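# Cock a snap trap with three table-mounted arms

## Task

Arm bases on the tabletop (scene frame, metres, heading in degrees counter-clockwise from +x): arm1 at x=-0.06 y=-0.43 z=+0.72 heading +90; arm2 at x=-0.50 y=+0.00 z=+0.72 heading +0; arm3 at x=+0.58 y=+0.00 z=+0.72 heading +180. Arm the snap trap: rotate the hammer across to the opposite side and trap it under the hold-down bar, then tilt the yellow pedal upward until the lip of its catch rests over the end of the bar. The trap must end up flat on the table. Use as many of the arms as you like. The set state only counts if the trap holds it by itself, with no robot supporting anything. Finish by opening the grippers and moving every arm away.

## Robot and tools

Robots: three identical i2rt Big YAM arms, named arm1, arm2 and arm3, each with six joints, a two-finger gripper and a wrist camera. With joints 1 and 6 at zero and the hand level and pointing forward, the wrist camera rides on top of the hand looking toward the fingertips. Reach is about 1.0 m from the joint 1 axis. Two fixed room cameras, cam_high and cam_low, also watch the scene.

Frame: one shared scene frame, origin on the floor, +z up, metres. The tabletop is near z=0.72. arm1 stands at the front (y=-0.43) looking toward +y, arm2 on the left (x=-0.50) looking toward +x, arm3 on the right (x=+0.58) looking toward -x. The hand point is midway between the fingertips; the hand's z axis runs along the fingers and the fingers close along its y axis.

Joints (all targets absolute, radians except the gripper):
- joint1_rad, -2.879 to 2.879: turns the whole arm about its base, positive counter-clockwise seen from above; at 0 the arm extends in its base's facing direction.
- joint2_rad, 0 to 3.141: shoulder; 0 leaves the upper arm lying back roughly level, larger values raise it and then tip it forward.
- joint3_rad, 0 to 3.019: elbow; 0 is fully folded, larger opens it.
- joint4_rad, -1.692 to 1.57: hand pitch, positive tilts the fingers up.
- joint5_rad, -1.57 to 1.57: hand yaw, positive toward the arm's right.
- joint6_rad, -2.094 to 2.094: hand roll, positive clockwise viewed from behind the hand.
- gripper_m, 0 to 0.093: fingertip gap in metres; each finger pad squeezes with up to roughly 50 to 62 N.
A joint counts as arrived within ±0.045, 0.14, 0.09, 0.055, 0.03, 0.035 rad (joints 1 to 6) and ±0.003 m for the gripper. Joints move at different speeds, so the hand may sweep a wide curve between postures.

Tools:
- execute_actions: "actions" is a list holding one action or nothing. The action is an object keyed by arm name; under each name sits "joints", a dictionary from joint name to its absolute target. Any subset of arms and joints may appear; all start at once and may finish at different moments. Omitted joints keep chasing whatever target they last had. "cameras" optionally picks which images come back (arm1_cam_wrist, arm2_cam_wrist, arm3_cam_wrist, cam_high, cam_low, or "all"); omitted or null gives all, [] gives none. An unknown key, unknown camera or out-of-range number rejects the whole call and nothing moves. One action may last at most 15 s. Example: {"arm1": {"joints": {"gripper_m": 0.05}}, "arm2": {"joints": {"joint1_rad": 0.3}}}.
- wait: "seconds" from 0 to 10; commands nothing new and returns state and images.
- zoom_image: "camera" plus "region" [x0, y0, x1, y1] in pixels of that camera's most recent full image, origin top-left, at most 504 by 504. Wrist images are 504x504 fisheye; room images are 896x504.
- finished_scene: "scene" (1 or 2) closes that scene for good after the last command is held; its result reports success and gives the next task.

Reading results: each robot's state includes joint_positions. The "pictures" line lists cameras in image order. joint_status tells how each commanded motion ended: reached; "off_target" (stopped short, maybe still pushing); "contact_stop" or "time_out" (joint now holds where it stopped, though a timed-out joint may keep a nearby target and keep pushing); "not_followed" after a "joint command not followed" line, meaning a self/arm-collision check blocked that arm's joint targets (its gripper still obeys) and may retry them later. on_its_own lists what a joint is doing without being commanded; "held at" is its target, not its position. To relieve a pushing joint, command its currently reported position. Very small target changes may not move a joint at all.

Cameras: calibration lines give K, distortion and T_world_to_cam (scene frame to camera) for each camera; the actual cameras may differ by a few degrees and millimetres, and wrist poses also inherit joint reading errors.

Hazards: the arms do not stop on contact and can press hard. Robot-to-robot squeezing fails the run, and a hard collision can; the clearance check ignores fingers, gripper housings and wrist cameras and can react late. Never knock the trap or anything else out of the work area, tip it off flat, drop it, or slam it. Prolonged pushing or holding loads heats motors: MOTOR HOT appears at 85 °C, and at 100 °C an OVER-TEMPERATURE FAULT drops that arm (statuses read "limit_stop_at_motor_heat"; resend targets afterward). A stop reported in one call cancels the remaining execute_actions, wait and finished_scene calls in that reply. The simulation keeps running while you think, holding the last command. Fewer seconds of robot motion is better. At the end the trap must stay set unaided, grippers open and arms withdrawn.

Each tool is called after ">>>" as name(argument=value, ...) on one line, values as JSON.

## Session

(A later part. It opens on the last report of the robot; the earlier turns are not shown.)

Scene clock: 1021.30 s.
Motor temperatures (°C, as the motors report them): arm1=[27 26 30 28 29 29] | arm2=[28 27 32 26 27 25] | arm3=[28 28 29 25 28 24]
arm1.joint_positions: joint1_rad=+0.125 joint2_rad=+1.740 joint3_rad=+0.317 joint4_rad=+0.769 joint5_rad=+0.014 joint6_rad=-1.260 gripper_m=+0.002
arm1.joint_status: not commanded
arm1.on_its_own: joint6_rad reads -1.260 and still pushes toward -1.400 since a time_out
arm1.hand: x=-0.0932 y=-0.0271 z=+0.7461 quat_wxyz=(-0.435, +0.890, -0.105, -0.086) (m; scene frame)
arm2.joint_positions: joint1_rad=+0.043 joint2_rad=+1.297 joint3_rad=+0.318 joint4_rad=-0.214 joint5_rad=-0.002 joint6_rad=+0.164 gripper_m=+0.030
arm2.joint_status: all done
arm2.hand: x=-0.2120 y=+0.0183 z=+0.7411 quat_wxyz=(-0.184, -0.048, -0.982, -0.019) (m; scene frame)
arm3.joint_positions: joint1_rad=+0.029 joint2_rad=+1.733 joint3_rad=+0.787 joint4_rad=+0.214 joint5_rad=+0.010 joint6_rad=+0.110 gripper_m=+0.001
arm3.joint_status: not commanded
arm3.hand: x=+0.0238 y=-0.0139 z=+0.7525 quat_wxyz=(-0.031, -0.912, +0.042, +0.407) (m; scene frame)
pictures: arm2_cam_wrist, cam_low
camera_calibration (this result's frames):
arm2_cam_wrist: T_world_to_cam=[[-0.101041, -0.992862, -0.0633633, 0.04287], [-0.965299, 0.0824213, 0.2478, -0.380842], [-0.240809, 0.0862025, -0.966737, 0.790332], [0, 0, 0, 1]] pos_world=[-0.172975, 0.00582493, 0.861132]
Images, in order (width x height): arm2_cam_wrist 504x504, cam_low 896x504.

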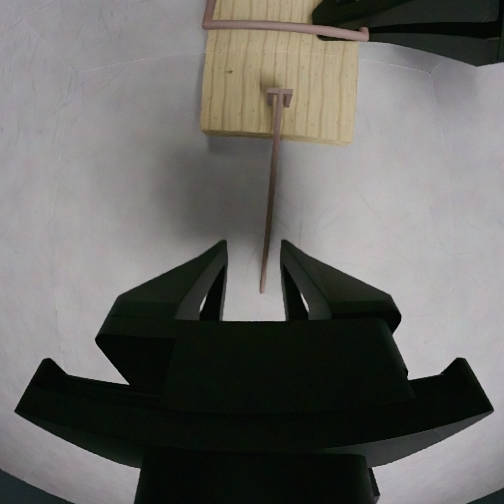

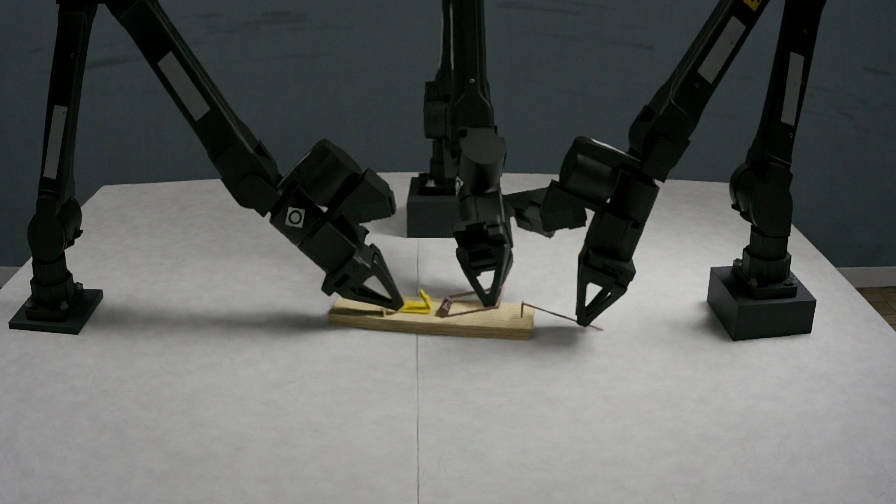

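>>> execute_actions(actions=[{"arm2":{"joints":{"joint1_rad":0.02,"joint2_rad":1.345,"joint3_rad":0.305,"joint4_rad":-0.15,"joint6_rad":0.2,"gripper_m":0.016}}}], cameras=["arm2_cam_wrist"])

>>> execute_actions(actions=[{"arm2":{"joints":{"gripper_m":0.0}}}], cameras=["arm2_cam_wrist","cam_low"])

Scene clock: 1030.57 s.
Motor temperatures (°C, as the motors report them): arm1=[27 26 30 28 29 29] | arm2=[28 27 31 26 27 25] | arm3=[28 28 29 25 28 24]
arm1.joint_positions: joint1_rad=+0.125 joint2_rad=+1.740 joint3_rad=+0.317 joint4_rad=+0.769 joint5_rad=+0.014 joint6_rad=-1.260 gripper_m=+0.002
arm1.joint_status: not commanded
arm1.on_its_own: joint6_rad reads -1.260 and still pushes toward -1.400 since a time_out
arm1.hand: x=-0.0932 y=-0.0271 z=+0.7461 quat_wxyz=(-0.435, +0.890, -0.105, -0.086) (m; scene frame)
arm2.joint_positions: joint1_rad=+0.028 joint2_rad=+1.333 joint3_rad=+0.310 joint4_rad=-0.163 joint5_rad=-0.002 joint6_rad=+0.183 gripper_m=+0.016
arm2.joint_status: all done
arm2.hand: x=-0.2110 y=+0.0141 z=+0.7336 quat_wxyz=(-0.187, -0.064, -0.980, -0.020) (m; scene frame)
arm3.joint_positions: joint1_rad=+0.029 joint2_rad=+1.733 joint3_rad=+0.787 joint4_rad=+0.214 joint5_rad=+0.010 joint6_rad=+0.110 gripper_m=+0.001
arm3.joint_status: not commanded
arm3.hand: x=+0.0238 y=-0.0139 z=+0.7525 quat_wxyz=(-0.031, -0.912, +0.042, +0.407) (m; scene frame)
pictures: arm2_cam_wrist
camera_calibration (this result's frames):
arm2_cam_wrist: T_world_to_cam=[[-0.132557, -0.988615, -0.0712038, 0.0373693], [-0.963614, 0.111715, 0.242833, -0.374093], [-0.232114, 0.100802, -0.967451, 0.785794], [0, 0, 0, 1]] pos_world=[-0.173134, -0.000474219, 0.853721]
Images, in order (width x height): arm2_cam_wrist 504x504.

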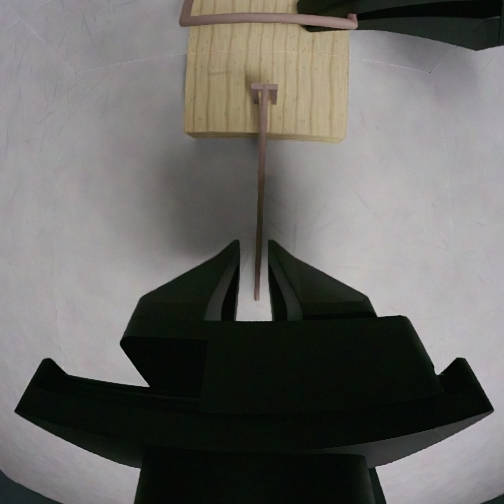

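Scene clock: 1031.07 s.
Motor temperatures (°C, as the motors report them): arm1=[27 26 30 28 29 29] | arm2=[28 27 31 26 27 25] | arm3=[28 28 29 25 28 24]
arm1.joint_positions: joint1_rad=+0.125 joint2_rad=+1.740 joint3_rad=+0.317 joint4_rad=+0.769 joint5_rad=+0.014 joint6_rad=-1.260 gripper_m=+0.002
arm1.joint_status: not commanded
arm1.on_its_own: joint6_rad reads -1.260 and still pushes toward -1.400 since a time_out
arm1.hand: x=-0.0932 y=-0.0271 z=+0.7461 quat_wxyz=(-0.435, +0.890, -0.105, -0.086) (m; scene frame)
arm2.joint_positions: joint1_rad=+0.024 joint2_rad=+1.333 joint3_rad=+0.309 joint4_rad=-0.163 joint5_rad=+0.004 joint6_rad=+0.186 gripper_m=+0.001
arm2.joint_status: all done
arm2.hand: x=-0.2113 y=+0.0116 z=+0.7334 quat_wxyz=(-0.187, -0.069, -0.980, -0.016) (m; scene frame)
arm3.joint_positions: joint1_rad=+0.029 joint2_rad=+1.733 joint3_rad=+0.787 joint4_rad=+0.214 joint5_rad=+0.010 joint6_rad=+0.110 gripper_m=+0.001
arm3.joint_status: not commanded
arm3.hand: x=+0.0238 y=-0.0139 z=+0.7525 quat_wxyz=(-0.031, -0.912, +0.042, +0.407) (m; scene frame)
pictures: arm2_cam_wrist, cam_low
camera_calibration (this result's frames):
arm2_cam_wrist: T_world_to_cam=[[-0.14228, -0.987608, -0.0662347, 0.0291725], [-0.962355, 0.122365, 0.242692, -0.373823], [-0.231579, 0.0982714, -0.96784, 0.786203], [0, 0, 0, 1]] pos_world=[-0.173531, -0.00270725, 0.853574]
Images, in order (width x height): arm2_cam_wrist 504x504, cam_low 896x504.

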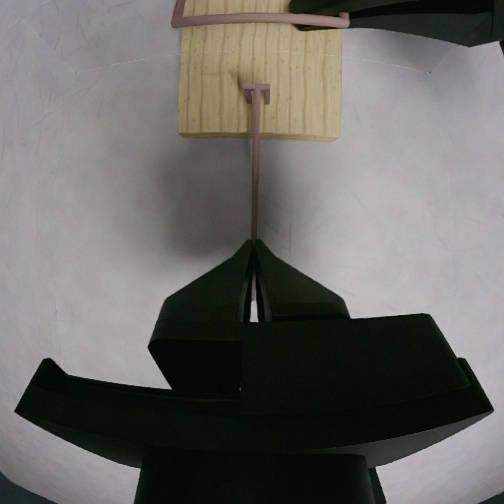

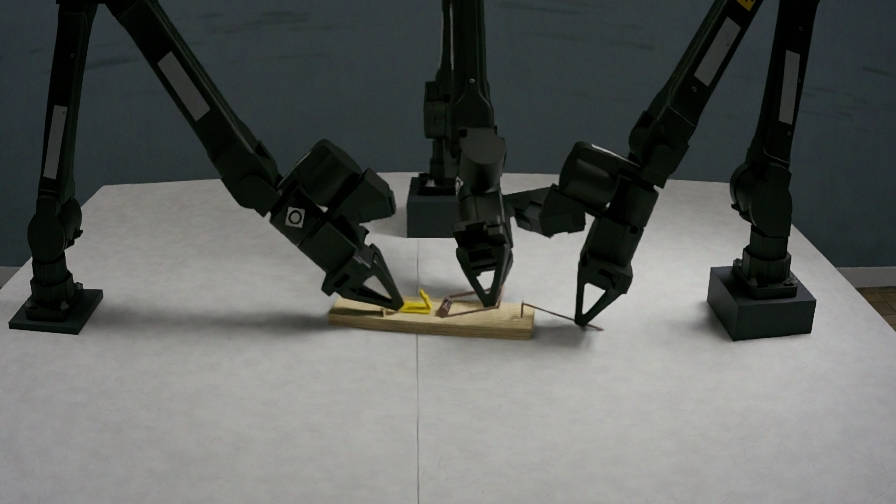

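>>> execute_actions(actions=[{"arm2":{"joints":{"joint2_rad":1.22,"joint3_rad":0.35,"joint4_rad":-0.31}}}], cameras=["cam_low"])

>>> execute_actions(actions=[{"arm2":{"joints":{"joint1_rad":0.005,"joint2_rad":1.105,"joint3_rad":0.468,"joint4_rad":-0.535}}}], cameras=["cam_low","arm2_cam_wrist"])

Scene clock: 1045.57 s.
Motor temperatures (°C, as the motors report them): arm1=[27 26 30 27 29 29] | arm2=[28 27 31 26 27 25] | arm3=[28 28 29 25 28 24]
arm1.joint_positions: joint1_rad=+0.125 joint2_rad=+1.740 joint3_rad=+0.317 joint4_rad=+0.769 joint5_rad=+0.014 joint6_rad=-1.264 gripper_m=+0.002
arm1.joint_status: not commanded
arm1.on_its_own: joint6_rad reads -1.264 and still pushes toward -1.400 since a time_out
arm1.hand: x=-0.0932 y=-0.0271 z=+0.7461 quat_wxyz=(-0.435, +0.890, -0.103, -0.086) (m; scene frame)
arm2.joint_positions: joint1_rad=+0.024 joint2_rad=+1.224 joint3_rad=+0.324 joint4_rad=-0.293 joint5_rad=+0.004 joint6_rad=+0.192 gripper_m=+0.001
arm2.joint_status: all done
arm2.hand: x=-0.2151 y=+0.0116 z=+0.7553 quat_wxyz=(-0.184, -0.072, -0.980, -0.016) (m; scene frame)
arm3.joint_positions: joint1_rad=+0.029 joint2_rad=+1.733 joint3_rad=+0.787 joint4_rad=+0.215 joint5_rad=+0.010 joint6_rad=+0.110 gripper_m=+0.001
arm3.joint_status: not commanded
arm3.hand: x=+0.0237 y=-0.0139 z=+0.7527 quat_wxyz=(-0.031, -0.912, +0.042, +0.407) (m; scene frame)
pictures: cam_low
Images, in order (width x height): cam_low 896x504.

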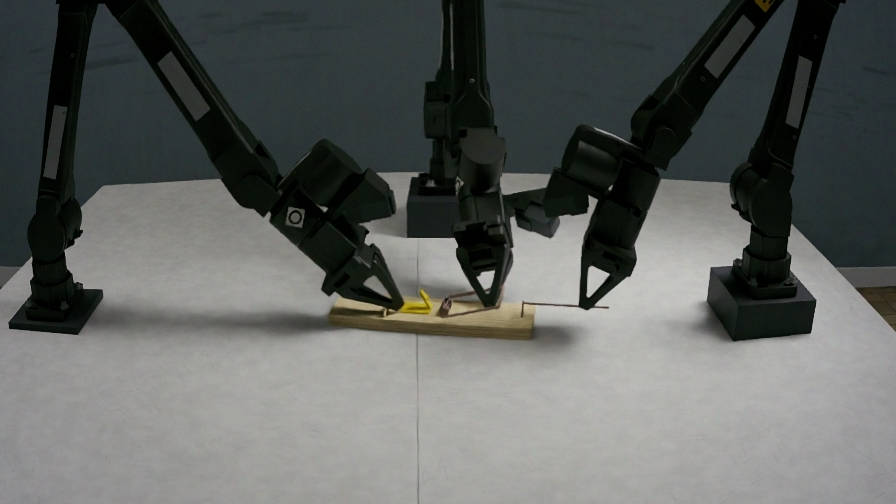

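Scene clock: 1046.43 s.
Motor temperatures (°C, as the motors report them): arm1=[27 26 30 27 29 29] | arm2=[28 27 31 26 27 25] | arm3=[28 28 29 25 28 24]
arm1.joint_positions: joint1_rad=+0.125 joint2_rad=+1.740 joint3_rad=+0.317 joint4_rad=+0.769 joint5_rad=+0.014 joint6_rad=-1.268 gripper_m=+0.002
arm1.joint_status: not commanded
arm1.on_its_own: joint6_rad reads -1.268 and still pushes toward -1.400 since a time_out
arm1.hand: x=-0.0933 y=-0.0271 z=+0.7461 quat_wxyz=(-0.435, +0.891, -0.101, -0.085) (m; scene frame)
arm2.joint_positions: joint1_rad=+0.008 joint2_rad=+1.110 joint3_rad=+0.430 joint4_rad=-0.518 joint5_rad=+0.003 joint6_rad=+0.192 gripper_m=+0.001
arm2.joint_status: all done
arm2.hand: x=-0.1991 y=+0.0082 z=+0.8038 quat_wxyz=(-0.181, -0.079, -0.980, -0.015) (m; scene frame)
arm3.joint_positions: joint1_rad=+0.029 joint2_rad=+1.733 joint3_rad=+0.788 joint4_rad=+0.215 joint5_rad=+0.010 joint6_rad=+0.110 gripper_m=+0.001
arm3.joint_status: not commanded
arm3.hand: x=+0.0233 y=-0.0139 z=+0.7530 quat_wxyz=(-0.031, -0.912, +0.042, +0.407) (m; scene frame)
pictures: arm2_cam_wrist, cam_low
camera_calibration (this result's frames):
arm2_cam_wrist: T_world_to_cam=[[-0.163602, -0.984211, -0.0675466, 0.028973], [-0.95677, 0.141606, 0.254044, -0.386938], [-0.240468, 0.106189, -0.964831, 0.853194], [0, 0, 0, 1]] pos_world=[-0.160304, -0.00729146, 0.923444]
Images, in order (width x height): arm2_cam_wrist 504x504, cam_low 896x504.

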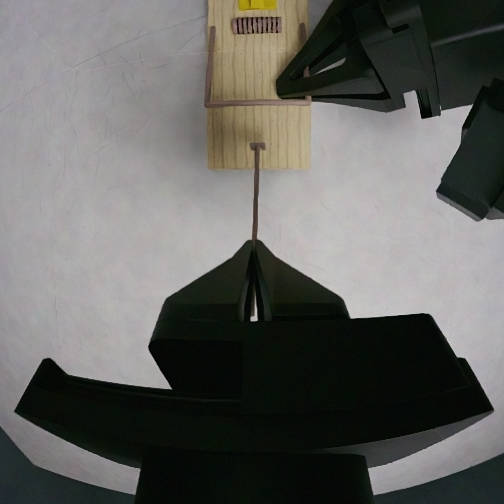

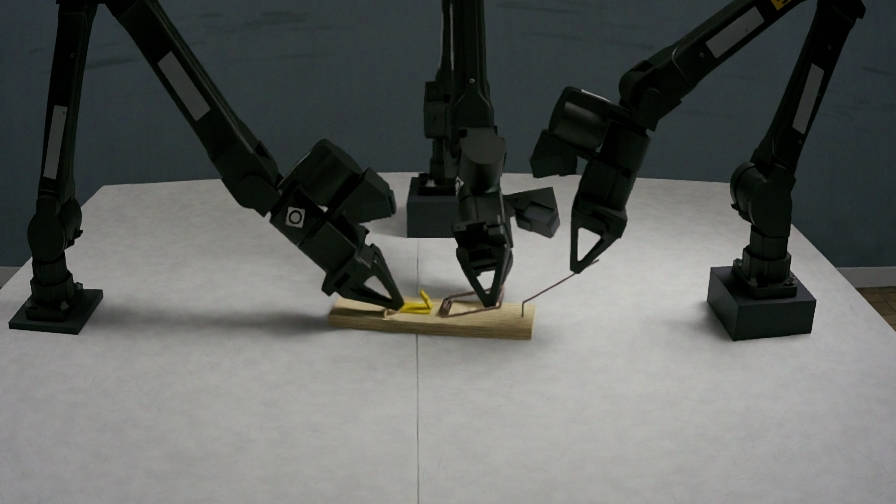

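>>> execute_actions(actions=[{"arm2":{"joints":{"joint1_rad":-0.018,"joint2_rad":1.2,"joint3_rad":0.625,"joint4_rad":-0.605,"joint6_rad":0.16}},"arm3":{"joints":{"joint2_rad":1.62,"joint3_rad":0.71}}}], cameras=["cam_low"])

>>> execute_actions(actions=[{"arm2":{"joints":{"joint1_rad":-0.036,"joint2_rad":1.38,"joint3_rad":0.74,"joint4_rad":-0.52,"joint6_rad":0.14}},"arm3":{"joints":{"joint2_rad":1.35,"joint3_rad":0.5,"joint6_rad":-0.1}}}], cameras=["cam_low","arm2_cam_wrist","cam_high"])

Scene clock: 1059.67 s.
Motor temperatures (°C, as the motors report them): arm1=[27 26 30 27 29 29] | arm2=[28 27 33 26 27 25] | arm3=[28 28 29 25 28 24]
arm1.joint_positions: joint1_rad=+0.128 joint2_rad=+1.741 joint3_rad=+0.328 joint4_rad=+0.780 joint5_rad=+0.003 joint6_rad=-1.331 gripper_m=+0.002
arm1.joint_status: not commanded
arm1.on_its_own: joint6_rad reads -1.331 and still pushes toward -1.400 since a time_out; joint6_rad moved -0.064 toward your old target -1.400
arm1.hand: x=-0.0970 y=-0.0206 z=+0.7506 quat_wxyz=(-0.445, +0.889, -0.069, -0.078) (m; scene frame)
arm2.joint_positions: joint1_rad=-0.010 joint2_rad=+1.185 joint3_rad=+0.600 joint4_rad=-0.613 joint5_rad=+0.001 joint6_rad=+0.176 gripper_m=+0.001
arm2.joint_status: all done
arm2.hand: x=-0.1495 y=+0.0041 z=+0.8397 quat_wxyz=(-0.181, -0.080, -0.980, -0.013) (m; scene frame)
arm3.joint_positions: joint1_rad=+0.029 joint2_rad=+1.633 joint3_rad=+0.705 joint4_rad=+0.187 joint5_rad=+0.003 joint6_rad=+0.110 gripper_m=+0.001
arm3.joint_status: all done
arm3.hand: x=+0.0564 y=-0.0140 z=+0.7661 quat_wxyz=(-0.034, -0.914, +0.040, +0.402) (m; scene frame)
pictures: cam_low
Images, in order (width x height): cam_low 896x504.

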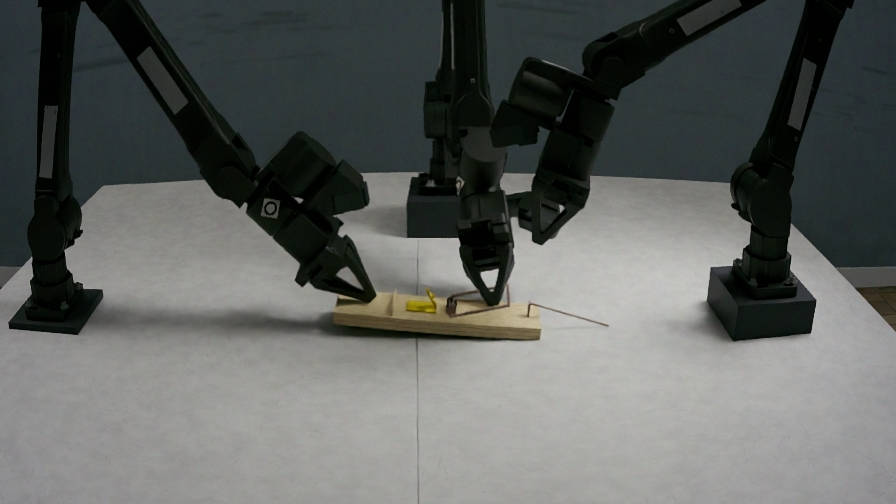

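Scene clock: 1060.83 s.
Motor temperatures (°C, as the motors report them): arm1=[27 26 30 27 29 29] | arm2=[28 27 33 26 27 25] | arm3=[28 28 29 25 28 24]
arm1.joint_positions: joint1_rad=+0.129 joint2_rad=+1.741 joint3_rad=+0.329 joint4_rad=+0.780 joint5_rad=+0.002 joint6_rad=-1.341 gripper_m=+0.002
arm1.joint_status: not commanded
arm1.on_its_own: joint6_rad reads -1.341 and still pushes toward -1.400 since a time_out
arm1.hand: x=-0.0973 y=-0.0200 z=+0.7509 quat_wxyz=(-0.446, +0.889, -0.064, -0.076) (m; scene frame)
arm2.joint_positions: joint1_rad=-0.029 joint2_rad=+1.370 joint3_rad=+0.717 joint4_rad=-0.528 joint5_rad=+0.001 joint6_rad=+0.156 gripper_m=+0.001
arm2.joint_status: all done
arm2.hand: x=-0.0899 y=-0.0030 z=+0.8279 quat_wxyz=(-0.190, -0.079, -0.978, -0.010) (m; scene frame)
arm3.joint_positions: joint1_rad=+0.029 joint2_rad=+1.349 joint3_rad=+0.497 joint4_rad=+0.186 joint5_rad=+0.002 joint6_rad=-0.088 gripper_m=+0.001
arm3.joint_status: all done
arm3.hand: x=+0.1303 y=-0.0112 z=+0.8089 quat_wxyz=(+0.007, -0.898, -0.049, +0.438) (m; scene frame)
pictures: arm2_cam_wrist, cam_high, cam_low
camera_calibration (this result's frames):
arm2_cam_wrist: T_world_to_cam=[[-0.164729, -0.984537, -0.0595863, 0.0307665], [-0.960757, 0.146494, 0.235554, -0.272025], [-0.223182, 0.0960505, -0.970033, 0.909794], [0, 0, 0, 1]] pos_world=[-0.0532319, -0.0172453, 0.94844]
Images, in order (width x height): arm2_cam_wrist 504x504, cam_high 896x504, cam_low 896x504.

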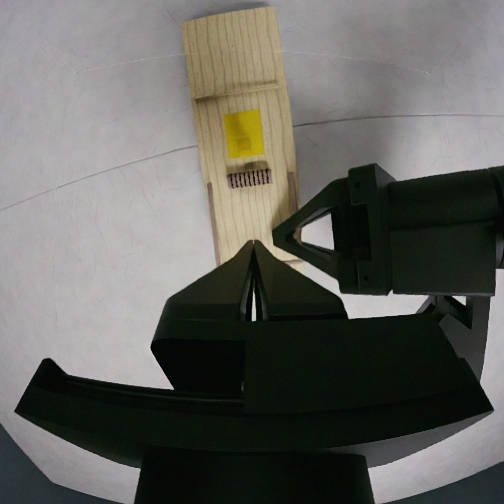

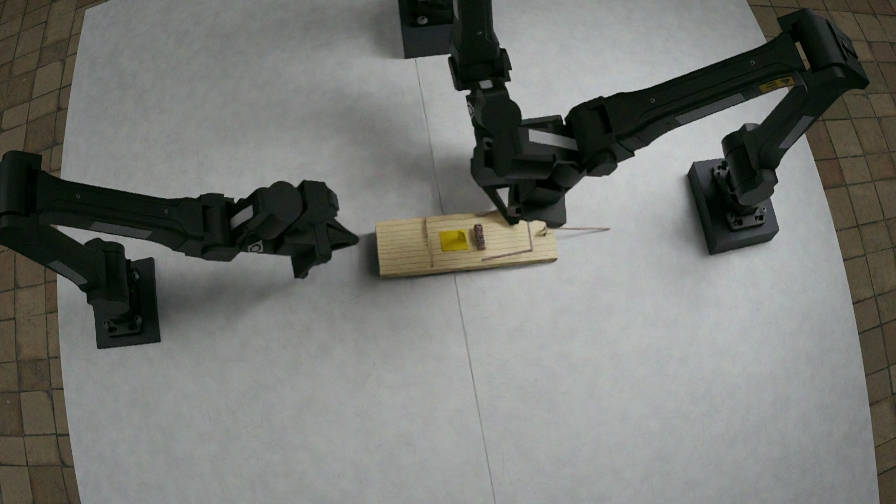

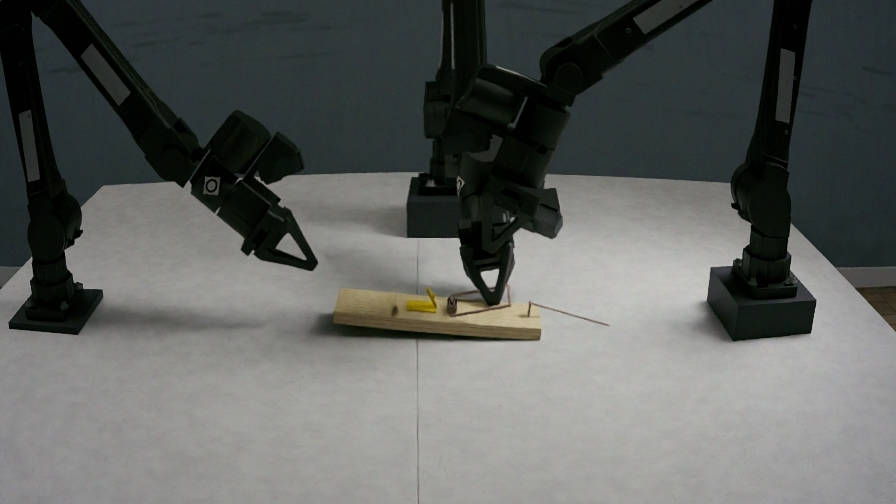

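>>> execute_actions(actions=[{"arm2":{"joints":{"joint1_rad":0.0,"joint2_rad":1.105,"joint3_rad":0.44,"joint4_rad":-0.535,"joint6_rad":0.05,"gripper_m":0.025}},"arm3":{"joints":{"joint2_rad":1.52,"joint3_rad":0.83,"joint4_rad":-0.3,"joint6_rad":0}}}], cameras=["cam_low"])

>>> execute_actions(actions=[{"arm3":{"joints":{"joint2_rad":1.68,"joint3_rad":0.78,"joint4_rad":-0.15}}}], cameras=["cam_low","arm2_cam_wrist","cam_high","arm3_cam_wrist"])

Scene clock: 1086.07 s.
Motor temperatures (°C, as the motors report them): arm1=[27 26 29 27 29 28] | arm2=[28 27 33 26 27 25] | arm3=[28 28 30 25 28 24]
arm1.joint_positions: joint1_rad=+0.138 joint2_rad=+1.741 joint3_rad=+0.331 joint4_rad=+0.781 joint5_rad=-0.005 joint6_rad=-1.343 gripper_m=+0.002
arm1.joint_status: not commanded
arm1.on_its_own: joint6_rad reads -1.343 and still pushes toward -1.400 since a time_out
arm1.hand: x=-0.1026 y=-0.0190 z=+0.7520 quat_wxyz=(-0.447, +0.889, -0.057, -0.081) (m; scene frame)
arm2.joint_positions: joint1_rad=-0.006 joint2_rad=+1.105 joint3_rad=+0.437 joint4_rad=-0.528 joint5_rad=+0.001 joint6_rad=+0.067 gripper_m=+0.025
arm2.joint_status: all done
arm2.hand: x=-0.1974 y=+0.0045 z=+0.8071 quat_wxyz=(-0.183, -0.024, -0.983, -0.004) (m; scene frame)
arm3.joint_positions: joint1_rad=+0.029 joint2_rad=+1.532 joint3_rad=+0.790 joint4_rad=-0.290 joint5_rad=+0.002 joint6_rad=-0.012 gripper_m=+0.001
arm3.joint_status: all done
arm3.hand: x=+0.0976 y=-0.0127 z=+0.7758 quat_wxyz=(-0.008, -0.964, -0.018, +0.266) (m; scene frame)
pictures: cam_low
Images, in order (width x height): cam_low 896x504.

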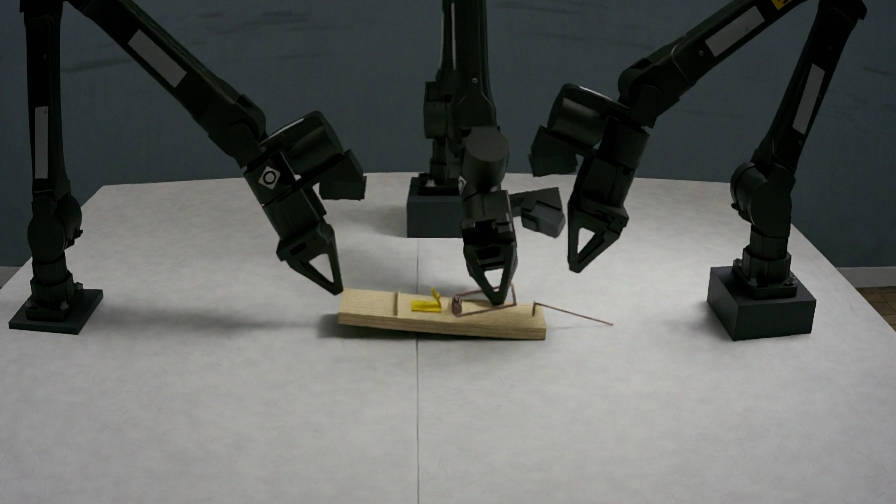

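Scene clock: 1086.90 s.
Motor temperatures (°C, as the motors report them): arm1=[27 26 29 27 29 28] | arm2=[28 27 33 26 27 25] | arm3=[28 28 30 25 28 24]
arm1.joint_positions: joint1_rad=+0.149 joint2_rad=+1.754 joint3_rad=+0.331 joint4_rad=+0.776 joint5_rad=-0.015 joint6_rad=-1.325 gripper_m=+0.002
arm1.joint_status: not commanded
arm1.on_its_own: joint6_rad reads -1.325 and still pushes toward -1.400 since a time_out
arm1.hand: x=-0.1086 y=-0.0227 z=+0.7457 quat_wxyz=(-0.437, +0.893, -0.059, -0.091) (m; scene frame)
arm2.joint_positions: joint1_rad=-0.006 joint2_rad=+1.105 joint3_rad=+0.437 joint4_rad=-0.528 joint5_rad=+0.001 joint6_rad=+0.067 gripper_m=+0.025
arm2.joint_status: not commanded
arm2.hand: x=-0.1974 y=+0.0045 z=+0.8071 quat_wxyz=(-0.183, -0.024, -0.983, -0.004) (m; scene frame)
arm3.joint_positions: joint1_rad=+0.029 joint2_rad=+1.617 joint3_rad=+0.786 joint4_rad=-0.182 joint5_rad=+0.004 joint6_rad=-0.012 gripper_m=+0.001
arm3.joint_status: all done
arm3.hand: x=+0.0852 y=-0.0131 z=+0.7484 quat_wxyz=(-0.008, -0.961, -0.017, +0.276) (m; scene frame)
pictures: arm2_cam_wrist, arm3_cam_wrist, cam_high, cam_low
camera_calibration (this result's frames):
arm2_cam_wrist: T_world_to_cam=[[-0.0600389, -0.997876, -0.0252789, 0.0122517], [-0.967552, 0.0519502, 0.247275, -0.381816], [-0.245437, 0.0393048, -0.968616, 0.859633], [0, 0, 0, 1]] pos_world=[-0.157706, -0.0017266, 0.927378]
arm3_cam_wrist: T_world_to_cam=[[-0.0331771, 0.99943, 0.00621708, 0.010305], [0.997208, 0.0326856, 0.0671387, -0.125817], [0.0668973, 0.00842719, -0.997724, 0.864498], [0, 0, 0, 1]] pos_world=[0.0679748, -0.0134721, 0.870913]
Images, in order (width x height): arm2_cam_wrist 504x504, arm3_cam_wrist 504x504, cam_high 896x504, cam_low 896x504.

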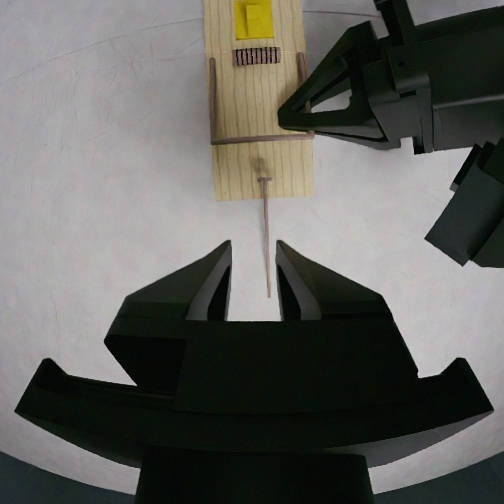

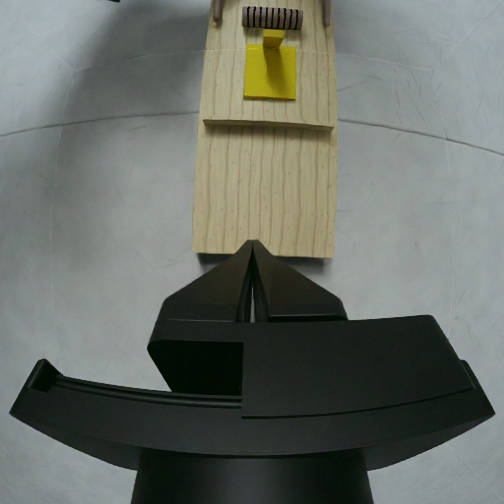

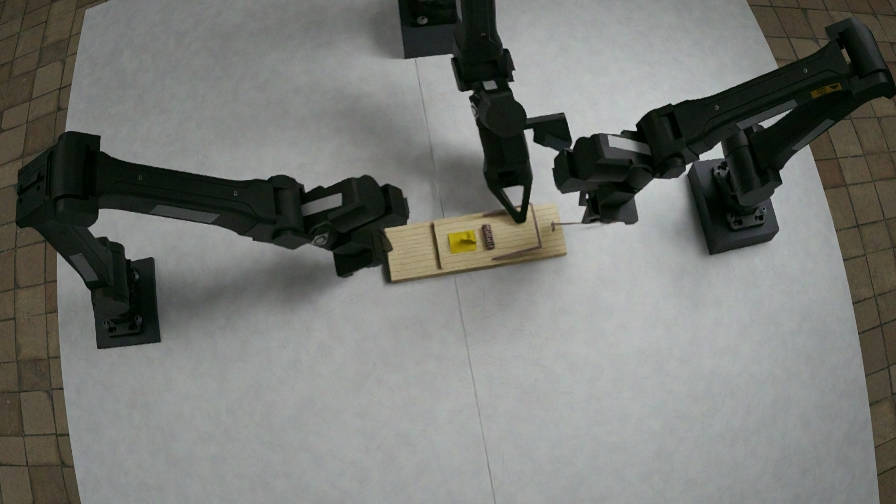

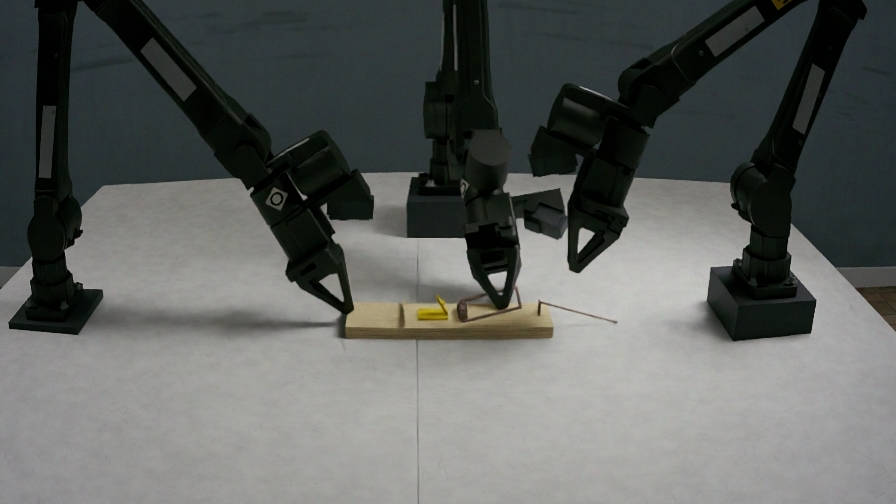

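>>> execute_actions(actions=[{"arm2":{"joints":{"joint1_rad":-0.045,"joint2_rad":1.16,"joint3_rad":0.3,"joint4_rad":-0.33,"joint6_rad":-0.04,"gripper_m":0.02}}}], cameras=["arm2_cam_wrist"])

>>> execute_actions(actions=[{"arm2":{"joints":{"joint2_rad":1.31,"joint3_rad":0.278,"joint4_rad":-0.17}}}], cameras=["arm2_cam_wrist","cam_low"])

Scene clock: 1111.17 s.
Motor temperatures (°C, as the motors report them): arm1=[27 26 29 27 29 28] | arm2=[28 27 33 26 27 25] | arm3=[28 28 30 25 28 24]
arm1.joint_positions: joint1_rad=+0.149 joint2_rad=+1.754 joint3_rad=+0.331 joint4_rad=+0.776 joint5_rad=-0.015 joint6_rad=-1.325 gripper_m=+0.002
arm1.joint_status: not commanded
arm1.on_its_own: joint6_rad reads -1.325 and still pushes toward -1.400 since a time_out
arm1.hand: x=-0.1086 y=-0.0227 z=+0.7457 quat_wxyz=(-0.437, +0.893, -0.059, -0.091) (m; scene frame)
arm2.joint_positions: joint1_rad=-0.039 joint2_rad=+1.153 joint3_rad=+0.291 joint4_rad=-0.344 joint5_rad=+0.001 joint6_rad=-0.023 gripper_m=+0.020
arm2.joint_status: all done
arm2.hand: x=-0.2338 y=-0.0052 z=+0.7578 quat_wxyz=(-0.178, +0.004, -0.984, +0.007) (m; scene frame)
arm3.joint_positions: joint1_rad=+0.029 joint2_rad=+1.617 joint3_rad=+0.786 joint4_rad=-0.182 joint5_rad=+0.004 joint6_rad=-0.012 gripper_m=+0.001
arm3.joint_status: not commanded
arm3.hand: x=+0.0852 y=-0.0131 z=+0.7484 quat_wxyz=(-0.008, -0.961, -0.017, +0.276) (m; scene frame)
pictures: arm2_cam_wrist
camera_calibration (this result's frames):
arm2_cam_wrist: T_world_to_cam=[[-0.00927672, -0.999931, 0.00725545, -0.0137301], [-0.966448, 0.0108282, 0.256635, -0.411371], [-0.256695, -0.00463128, -0.966481, 0.79882], [0, 0, 0, 1]] pos_world=[-0.192643, -0.00557519, 0.877716]
Images, in order (width x height): arm2_cam_wrist 504x504.

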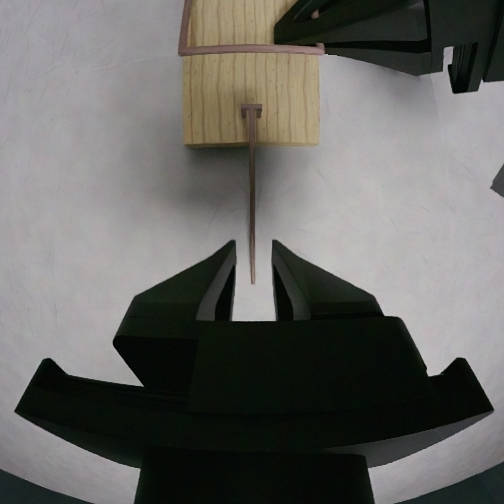

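Scene clock: 1112.07 s.
Motor temperatures (°C, as the motors report them): arm1=[27 26 29 27 29 28] | arm2=[28 27 33 26 27 25] | arm3=[28 28 30 25 28 24]
arm1.joint_positions: joint1_rad=+0.149 joint2_rad=+1.754 joint3_rad=+0.331 joint4_rad=+0.776 joint5_rad=-0.015 joint6_rad=-1.325 gripper_m=+0.002
arm1.joint_status: not commanded
arm1.on_its_own: joint6_rad reads -1.325 and still pushes toward -1.400 since a time_out
arm1.hand: x=-0.1086 y=-0.0227 z=+0.7457 quat_wxyz=(-0.437, +0.893, -0.059, -0.091) (m; scene frame)
arm2.joint_positions: joint1_rad=-0.039 joint2_rad=+1.304 joint3_rad=+0.281 joint4_rad=-0.184 joint5_rad=+0.001 joint6_rad=-0.024 gripper_m=+0.020
arm2.joint_status: all done
arm2.hand: x=-0.2260 y=-0.0056 z=+0.7314 quat_wxyz=(-0.178, +0.004, -0.984, +0.007) (m; scene frame)
arm3.joint_positions: joint1_rad=+0.029 joint2_rad=+1.617 joint3_rad=+0.786 joint4_rad=-0.182 joint5_rad=+0.004 joint6_rad=-0.012 gripper_m=+0.001
arm3.joint_status: not commanded
arm3.hand: x=+0.0852 y=-0.0131 z=+0.7484 quat_wxyz=(-0.008, -0.961, -0.017, +0.276) (m; scene frame)
pictures: arm2_cam_wrist, cam_low
camera_calibration (this result's frames):
arm2_cam_wrist: T_world_to_cam=[[-0.0089195, -0.999933, 0.00739225, -0.0138093], [-0.966548, 0.0105162, 0.256269, -0.396907], [-0.25633, -0.00485917, -0.966577, 0.775464], [0, 0, 0, 1]] pos_world=[-0.184978, -0.00586633, 0.851363]
Images, in order (width x height): arm2_cam_wrist 504x504, cam_low 896x504.

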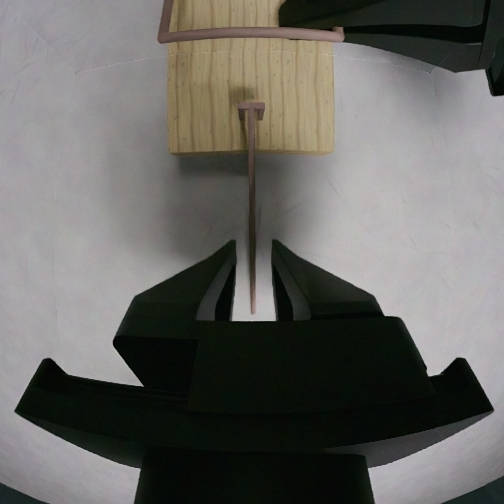

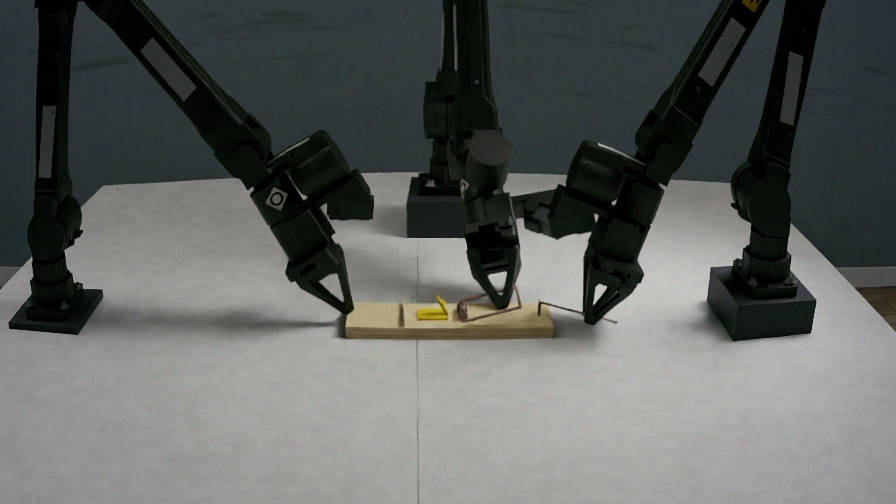

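>>> execute_actions(actions=[{"arm2":{"joints":{"gripper_m":0}}}], cameras=[])

>>> execute_actions(actions=[{"arm2":{"joints":{"joint2_rad":1.16,"joint3_rad":0.325,"joint4_rad":-0.35}}}], cameras=["cam_low"])

>>> execute_actions(actions=[{"arm2":{"joints":{"joint2_rad":1.075,"joint3_rad":0.435,"joint4_rad":-0.55}}}], cameras=["cam_low"])

>>> execute_actions(actions=[{"arm2":{"joints":{"joint2_rad":1.135,"joint3_rad":0.525,"joint4_rad":-0.59}}}], cameras=["cam_low","arm2_cam_wrist"])

Scene clock: 1123.03 s.
Motor temperatures (°C, as the motors report them): arm1=[27 26 29 27 29 27] | arm2=[28 27 32 26 27 25] | arm3=[28 28 30 25 28 24]
arm1.joint_positions: joint1_rad=+0.150 joint2_rad=+1.754 joint3_rad=+0.331 joint4_rad=+0.776 joint5_rad=-0.015 joint6_rad=-1.325 gripper_m=+0.002
arm1.joint_status: not commanded
arm1.on_its_own: joint6_rad reads -1.325 and still pushes toward -1.400 since a time_out
arm1.hand: x=-0.1087 y=-0.0227 z=+0.7457 quat_wxyz=(-0.437, +0.893, -0.059, -0.091) (m; scene frame)
arm2.joint_positions: joint1_rad=-0.039 joint2_rad=+1.304 joint3_rad=+0.281 joint4_rad=-0.184 joint5_rad=-0.001 joint6_rad=-0.025 gripper_m=+0.002
arm2.joint_status: all done
arm2.hand: x=-0.2260 y=-0.0054 z=+0.7314 quat_wxyz=(-0.178, +0.004, -0.984, +0.007) (m; scene frame)
arm3.joint_positions: joint1_rad=+0.029 joint2_rad=+1.617 joint3_rad=+0.786 joint4_rad=-0.181 joint5_rad=+0.004 joint6_rad=-0.012 gripper_m=+0.001
arm3.joint_status: not commanded
arm3.hand: x=+0.0850 y=-0.0130 z=+0.7486 quat_wxyz=(-0.007, -0.961, -0.017, +0.276) (m; scene frame)
pictures: none
No camera images: the call's "cameras" was empty. Leave "cameras" out to get every camera's image.

Scene clock: 1123.90 s.
Motor temperatures (°C, as the motors report them): arm1=[27 26 29 27 29 27] | arm2=[28 27 32 26 27 25] | arm3=[28 28 30 25 28 24]
arm1.joint_positions: joint1_rad=+0.154 joint2_rad=+1.754 joint3_rad=+0.331 joint4_rad=+0.776 joint5_rad=-0.017 joint6_rad=-1.322 gripper_m=+0.002
arm1.joint_status: not commanded
arm1.on_its_own: joint6_rad reads -1.322 and still pushes toward -1.400 since a time_out
arm1.hand: x=-0.1107 y=-0.0230 z=+0.7457 quat_wxyz=(-0.436, +0.893, -0.058, -0.093) (m; scene frame)
arm2.joint_positions: joint1_rad=-0.039 joint2_rad=+1.166 joint3_rad=+0.296 joint4_rad=-0.334 joint5_rad=-0.001 joint6_rad=-0.027 gripper_m=+0.002
arm2.joint_status: all done
arm2.hand: x=-0.2307 y=-0.0051 z=+0.7571 quat_wxyz=(-0.179, +0.005, -0.984, +0.007) (m; scene frame)
arm3.joint_positions: joint1_rad=+0.029 joint2_rad=+1.620 joint3_rad=+0.786 joint4_rad=-0.171 joint5_rad=+0.005 joint6_rad=-0.012 gripper_m=+0.001
arm3.joint_status: not commanded
arm3.hand: x=+0.0833 y=-0.0130 z=+0.7484 quat_wxyz=(-0.007, -0.960, -0.017, +0.280) (m; scene frame)
pictures: cam_low
Images, in order (width x height): cam_low 896x504.

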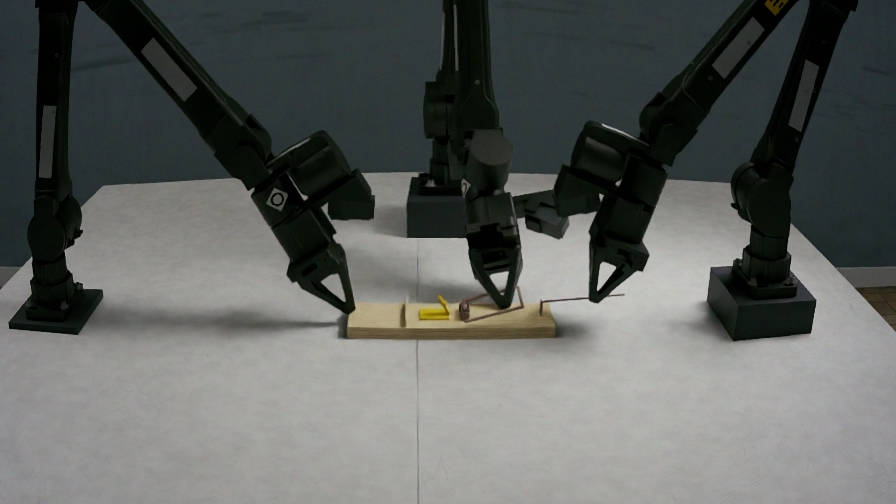

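Scene clock: 1124.77 s.
Motor temperatures (°C, as the motors report them): arm1=[27 26 29 27 29 27] | arm2=[28 27 32 26 27 25] | arm3=[28 28 30 25 28 24]
arm1.joint_positions: joint1_rad=+0.157 joint2_rad=+1.754 joint3_rad=+0.331 joint4_rad=+0.776 joint5_rad=-0.019 joint6_rad=-1.320 gripper_m=+0.002
arm1.joint_status: not commanded
arm1.on_its_own: joint6_rad reads -1.320 and still pushes toward -1.400 since a time_out
arm1.hand: x=-0.1123 y=-0.0232 z=+0.7458 quat_wxyz=(-0.436, +0.893, -0.056, -0.095) (m; scene frame)
arm2.joint_positions: joint1_rad=-0.039 joint2_rad=+1.093 joint3_rad=+0.389 joint4_rad=-0.533 joint5_rad=-0.001 joint6_rad=-0.030 gripper_m=+0.002
arm2.joint_status: all done
arm2.hand: x=-0.2201 y=-0.0050 z=+0.7920 quat_wxyz=(-0.163, +0.007, -0.987, +0.007) (m; scene frame)
arm3.joint_positions: joint1_rad=+0.029 joint2_rad=+1.622 joint3_rad=+0.786 joint4_rad=-0.163 joint5_rad=+0.005 joint6_rad=-0.012 gripper_m=+0.001
arm3.joint_status: not commanded
arm3.hand: x=+0.0820 y=-0.0130 z=+0.7483 quat_wxyz=(-0.007, -0.959, -0.017, +0.282) (m; scene frame)
pictures: cam_low
Images, in order (width x height): cam_low 896x504.

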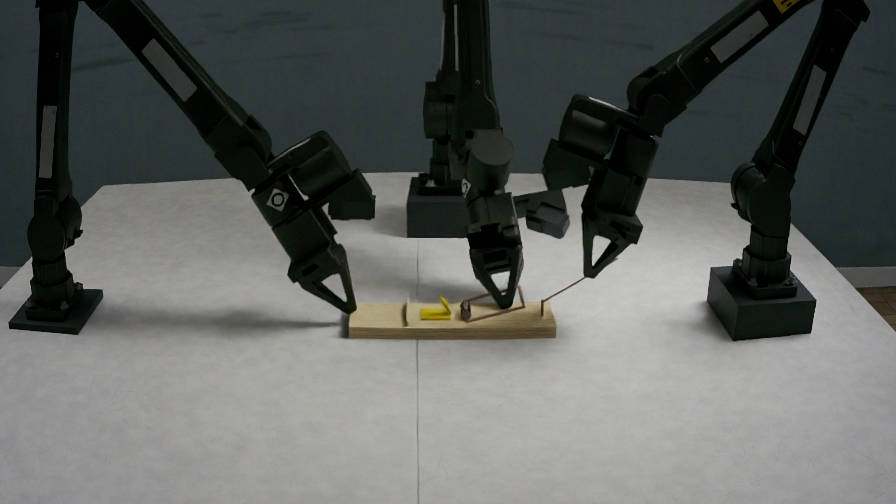

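Scene clock: 1125.43 s.
Motor temperatures (°C, as the motors report them): arm1=[27 26 29 27 29 27] | arm2=[28 27 32 26 27 25] | arm3=[28 28 30 25 28 24]
arm1.joint_positions: joint1_rad=+0.158 joint2_rad=+1.754 joint3_rad=+0.331 joint4_rad=+0.776 joint5_rad=-0.020 joint6_rad=-1.320 gripper_m=+0.002
arm1.joint_status: not commanded
arm1.on_its_own: joint6_rad reads -1.320 and still pushes toward -1.400 since a time_out
arm1.hand: x=-0.1130 y=-0.0233 z=+0.7458 quat_wxyz=(-0.436, +0.893, -0.056, -0.096) (m; scene frame)
arm2.joint_positions: joint1_rad=-0.039 joint2_rad=+1.130 joint3_rad=+0.444 joint4_rad=-0.612 joint5_rad=+0.000 joint6_rad=-0.030 gripper_m=+0.002
arm2.joint_status: all done
arm2.hand: x=-0.2164 y=-0.0051 z=+0.7966 quat_wxyz=(-0.133, +0.007, -0.991, +0.007) (m; scene frame)
arm3.joint_positions: joint1_rad=+0.029 joint2_rad=+1.623 joint3_rad=+0.786 joint4_rad=-0.160 joint5_rad=+0.005 joint6_rad=-0.012 gripper_m=+0.001
arm3.joint_status: not commanded
arm3.hand: x=+0.0815 y=-0.0130 z=+0.7483 quat_wxyz=(-0.007, -0.959, -0.017, +0.283) (m; scene frame)
pictures: arm2_cam_wrist, cam_low
camera_calibration (this result's frames):
arm2_cam_wrist: T_world_to_cam=[[-0.00285039, -0.999968, 0.00750937, -0.0125474], [-0.938965, 0.00525961, 0.343973, -0.468247], [-0.344001, -0.00607058, -0.93895, 0.799927], [0, 0, 0, 1]] pos_world=[-0.164527, -0.00522814, 0.91225]
Images, in order (width x height): arm2_cam_wrist 504x504, cam_low 896x504.

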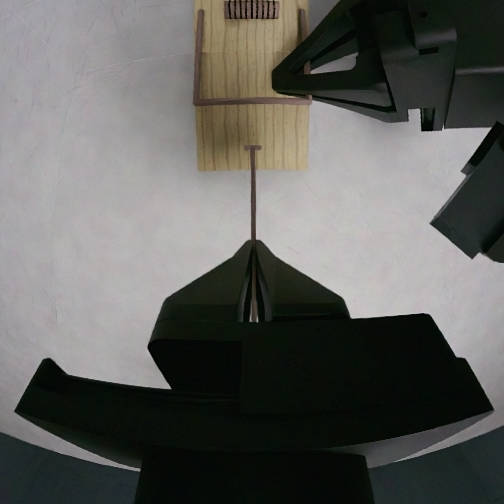

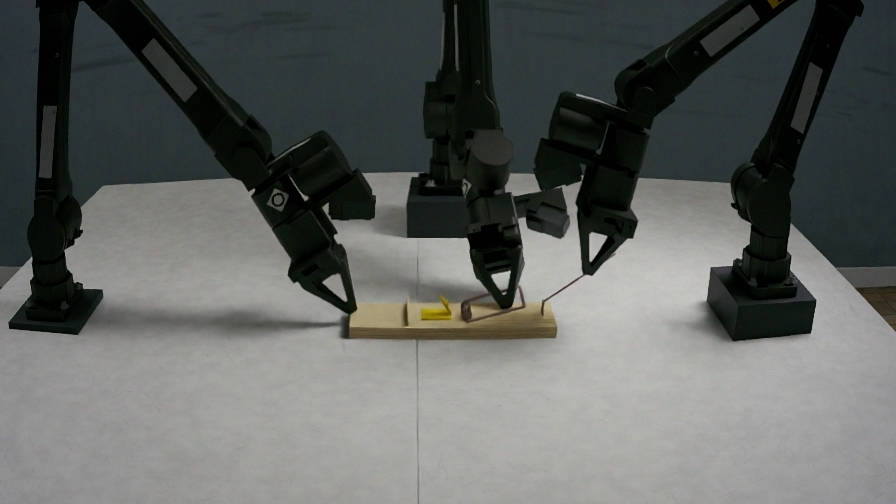

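>>> execute_actions(actions=[{"arm2":{"joints":{"joint2_rad":1.2,"joint3_rad":0.62,"joint4_rad":-0.78}}}], cameras=["cam_low"])

>>> execute_actions(actions=[{"arm2":{"joints":{"joint2_rad":1.29,"joint3_rad":0.74,"joint4_rad":-0.94}}}], cameras=["cam_low","cam_high"])

Scene clock: 1142.73 s.
Motor temperatures (°C, as the motors report them): arm1=[27 26 29 27 29 27] | arm2=[28 27 36 26 27 25] | arm3=[28 28 30 25 28 24]
arm1.joint_positions: joint1_rad=+0.158 joint2_rad=+1.754 joint3_rad=+0.331 joint4_rad=+0.776 joint5_rad=-0.020 joint6_rad=-1.320 gripper_m=+0.002
arm1.joint_status: not commanded
arm1.on_its_own: joint6_rad reads -1.320 and still pushes toward -1.400 since a time_out
arm1.hand: x=-0.1130 y=-0.0233 z=+0.7458 quat_wxyz=(-0.436, +0.893, -0.056, -0.096) (m; scene frame)
arm2.joint_positions: joint1_rad=-0.039 joint2_rad=+1.207 joint3_rad=+0.557 joint4_rad=-0.765 joint5_rad=+0.000 joint6_rad=-0.030 gripper_m=+0.002
arm2.joint_status: all done
arm2.hand: x=-0.2073 y=-0.0052 z=+0.8076 quat_wxyz=(-0.074, +0.007, -0.997, +0.005) (m; scene frame)
arm3.joint_positions: joint1_rad=+0.029 joint2_rad=+1.623 joint3_rad=+0.786 joint4_rad=-0.160 joint5_rad=+0.006 joint6_rad=-0.012 gripper_m=+0.001
arm3.joint_status: not commanded
arm3.hand: x=+0.0815 y=-0.0130 z=+0.7483 quat_wxyz=(-0.007, -0.959, -0.017, +0.283) (m; scene frame)
pictures: cam_low
Images, in order (width x height): cam_low 896x504.

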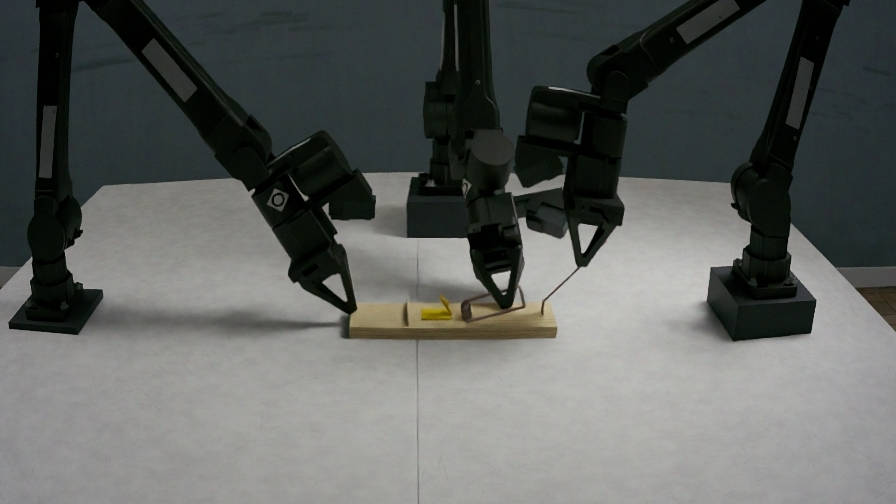

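Scene clock: 1143.53 s.
Motor temperatures (°C, as the motors report them): arm1=[27 26 29 27 29 27] | arm2=[28 27 36 26 27 25] | arm3=[28 28 30 25 28 24]
arm1.joint_positions: joint1_rad=+0.158 joint2_rad=+1.752 joint3_rad=+0.331 joint4_rad=+0.776 joint5_rad=-0.020 joint6_rad=-1.319 gripper_m=+0.002
arm1.joint_status: not commanded
arm1.on_its_own: joint6_rad reads -1.319 and still pushes toward -1.400 since a time_out
arm1.hand: x=-0.1131 y=-0.0230 z=+0.7465 quat_wxyz=(-0.437, +0.893, -0.056, -0.097) (m; scene frame)
arm2.joint_positions: joint1_rad=-0.039 joint2_rad=+1.306 joint3_rad=+0.674 joint4_rad=-0.918 joint5_rad=+0.000 joint6_rad=-0.030 gripper_m=+0.002
arm2.joint_status: all done
arm2.hand: x=-0.1984 y=-0.0053 z=+0.8153 quat_wxyz=(-0.007, +0.006, -1.000, +0.004) (m; scene frame)
arm3.joint_positions: joint1_rad=+0.029 joint2_rad=+1.624 joint3_rad=+0.786 joint4_rad=-0.160 joint5_rad=+0.006 joint6_rad=-0.012 gripper_m=+0.001
arm3.joint_status: not commanded
arm3.hand: x=+0.0814 y=-0.0130 z=+0.7482 quat_wxyz=(-0.007, -0.959, -0.017, +0.283) (m; scene frame)
pictures: cam_high, cam_low
Images, in order (width x height): cam_high 896x504, cam_low 896x504.

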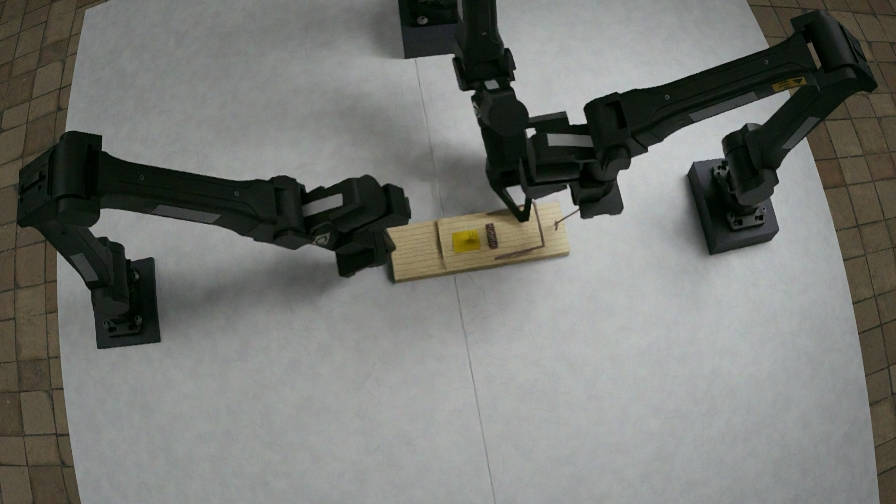

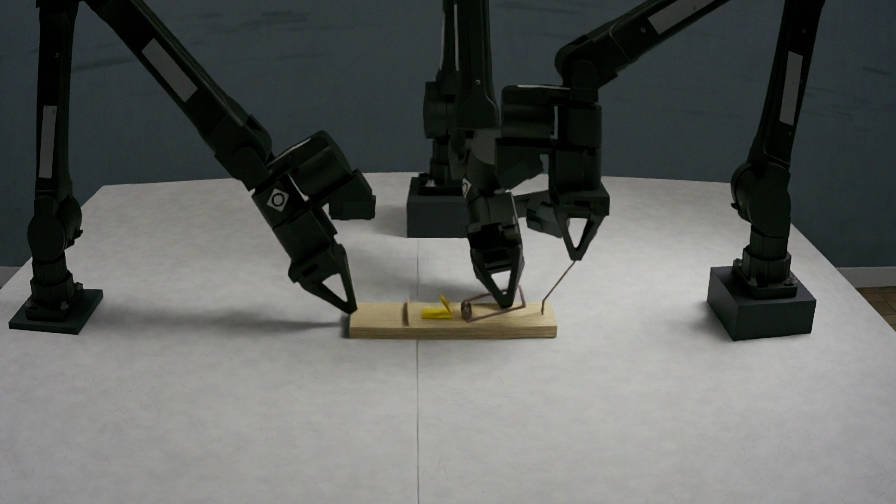

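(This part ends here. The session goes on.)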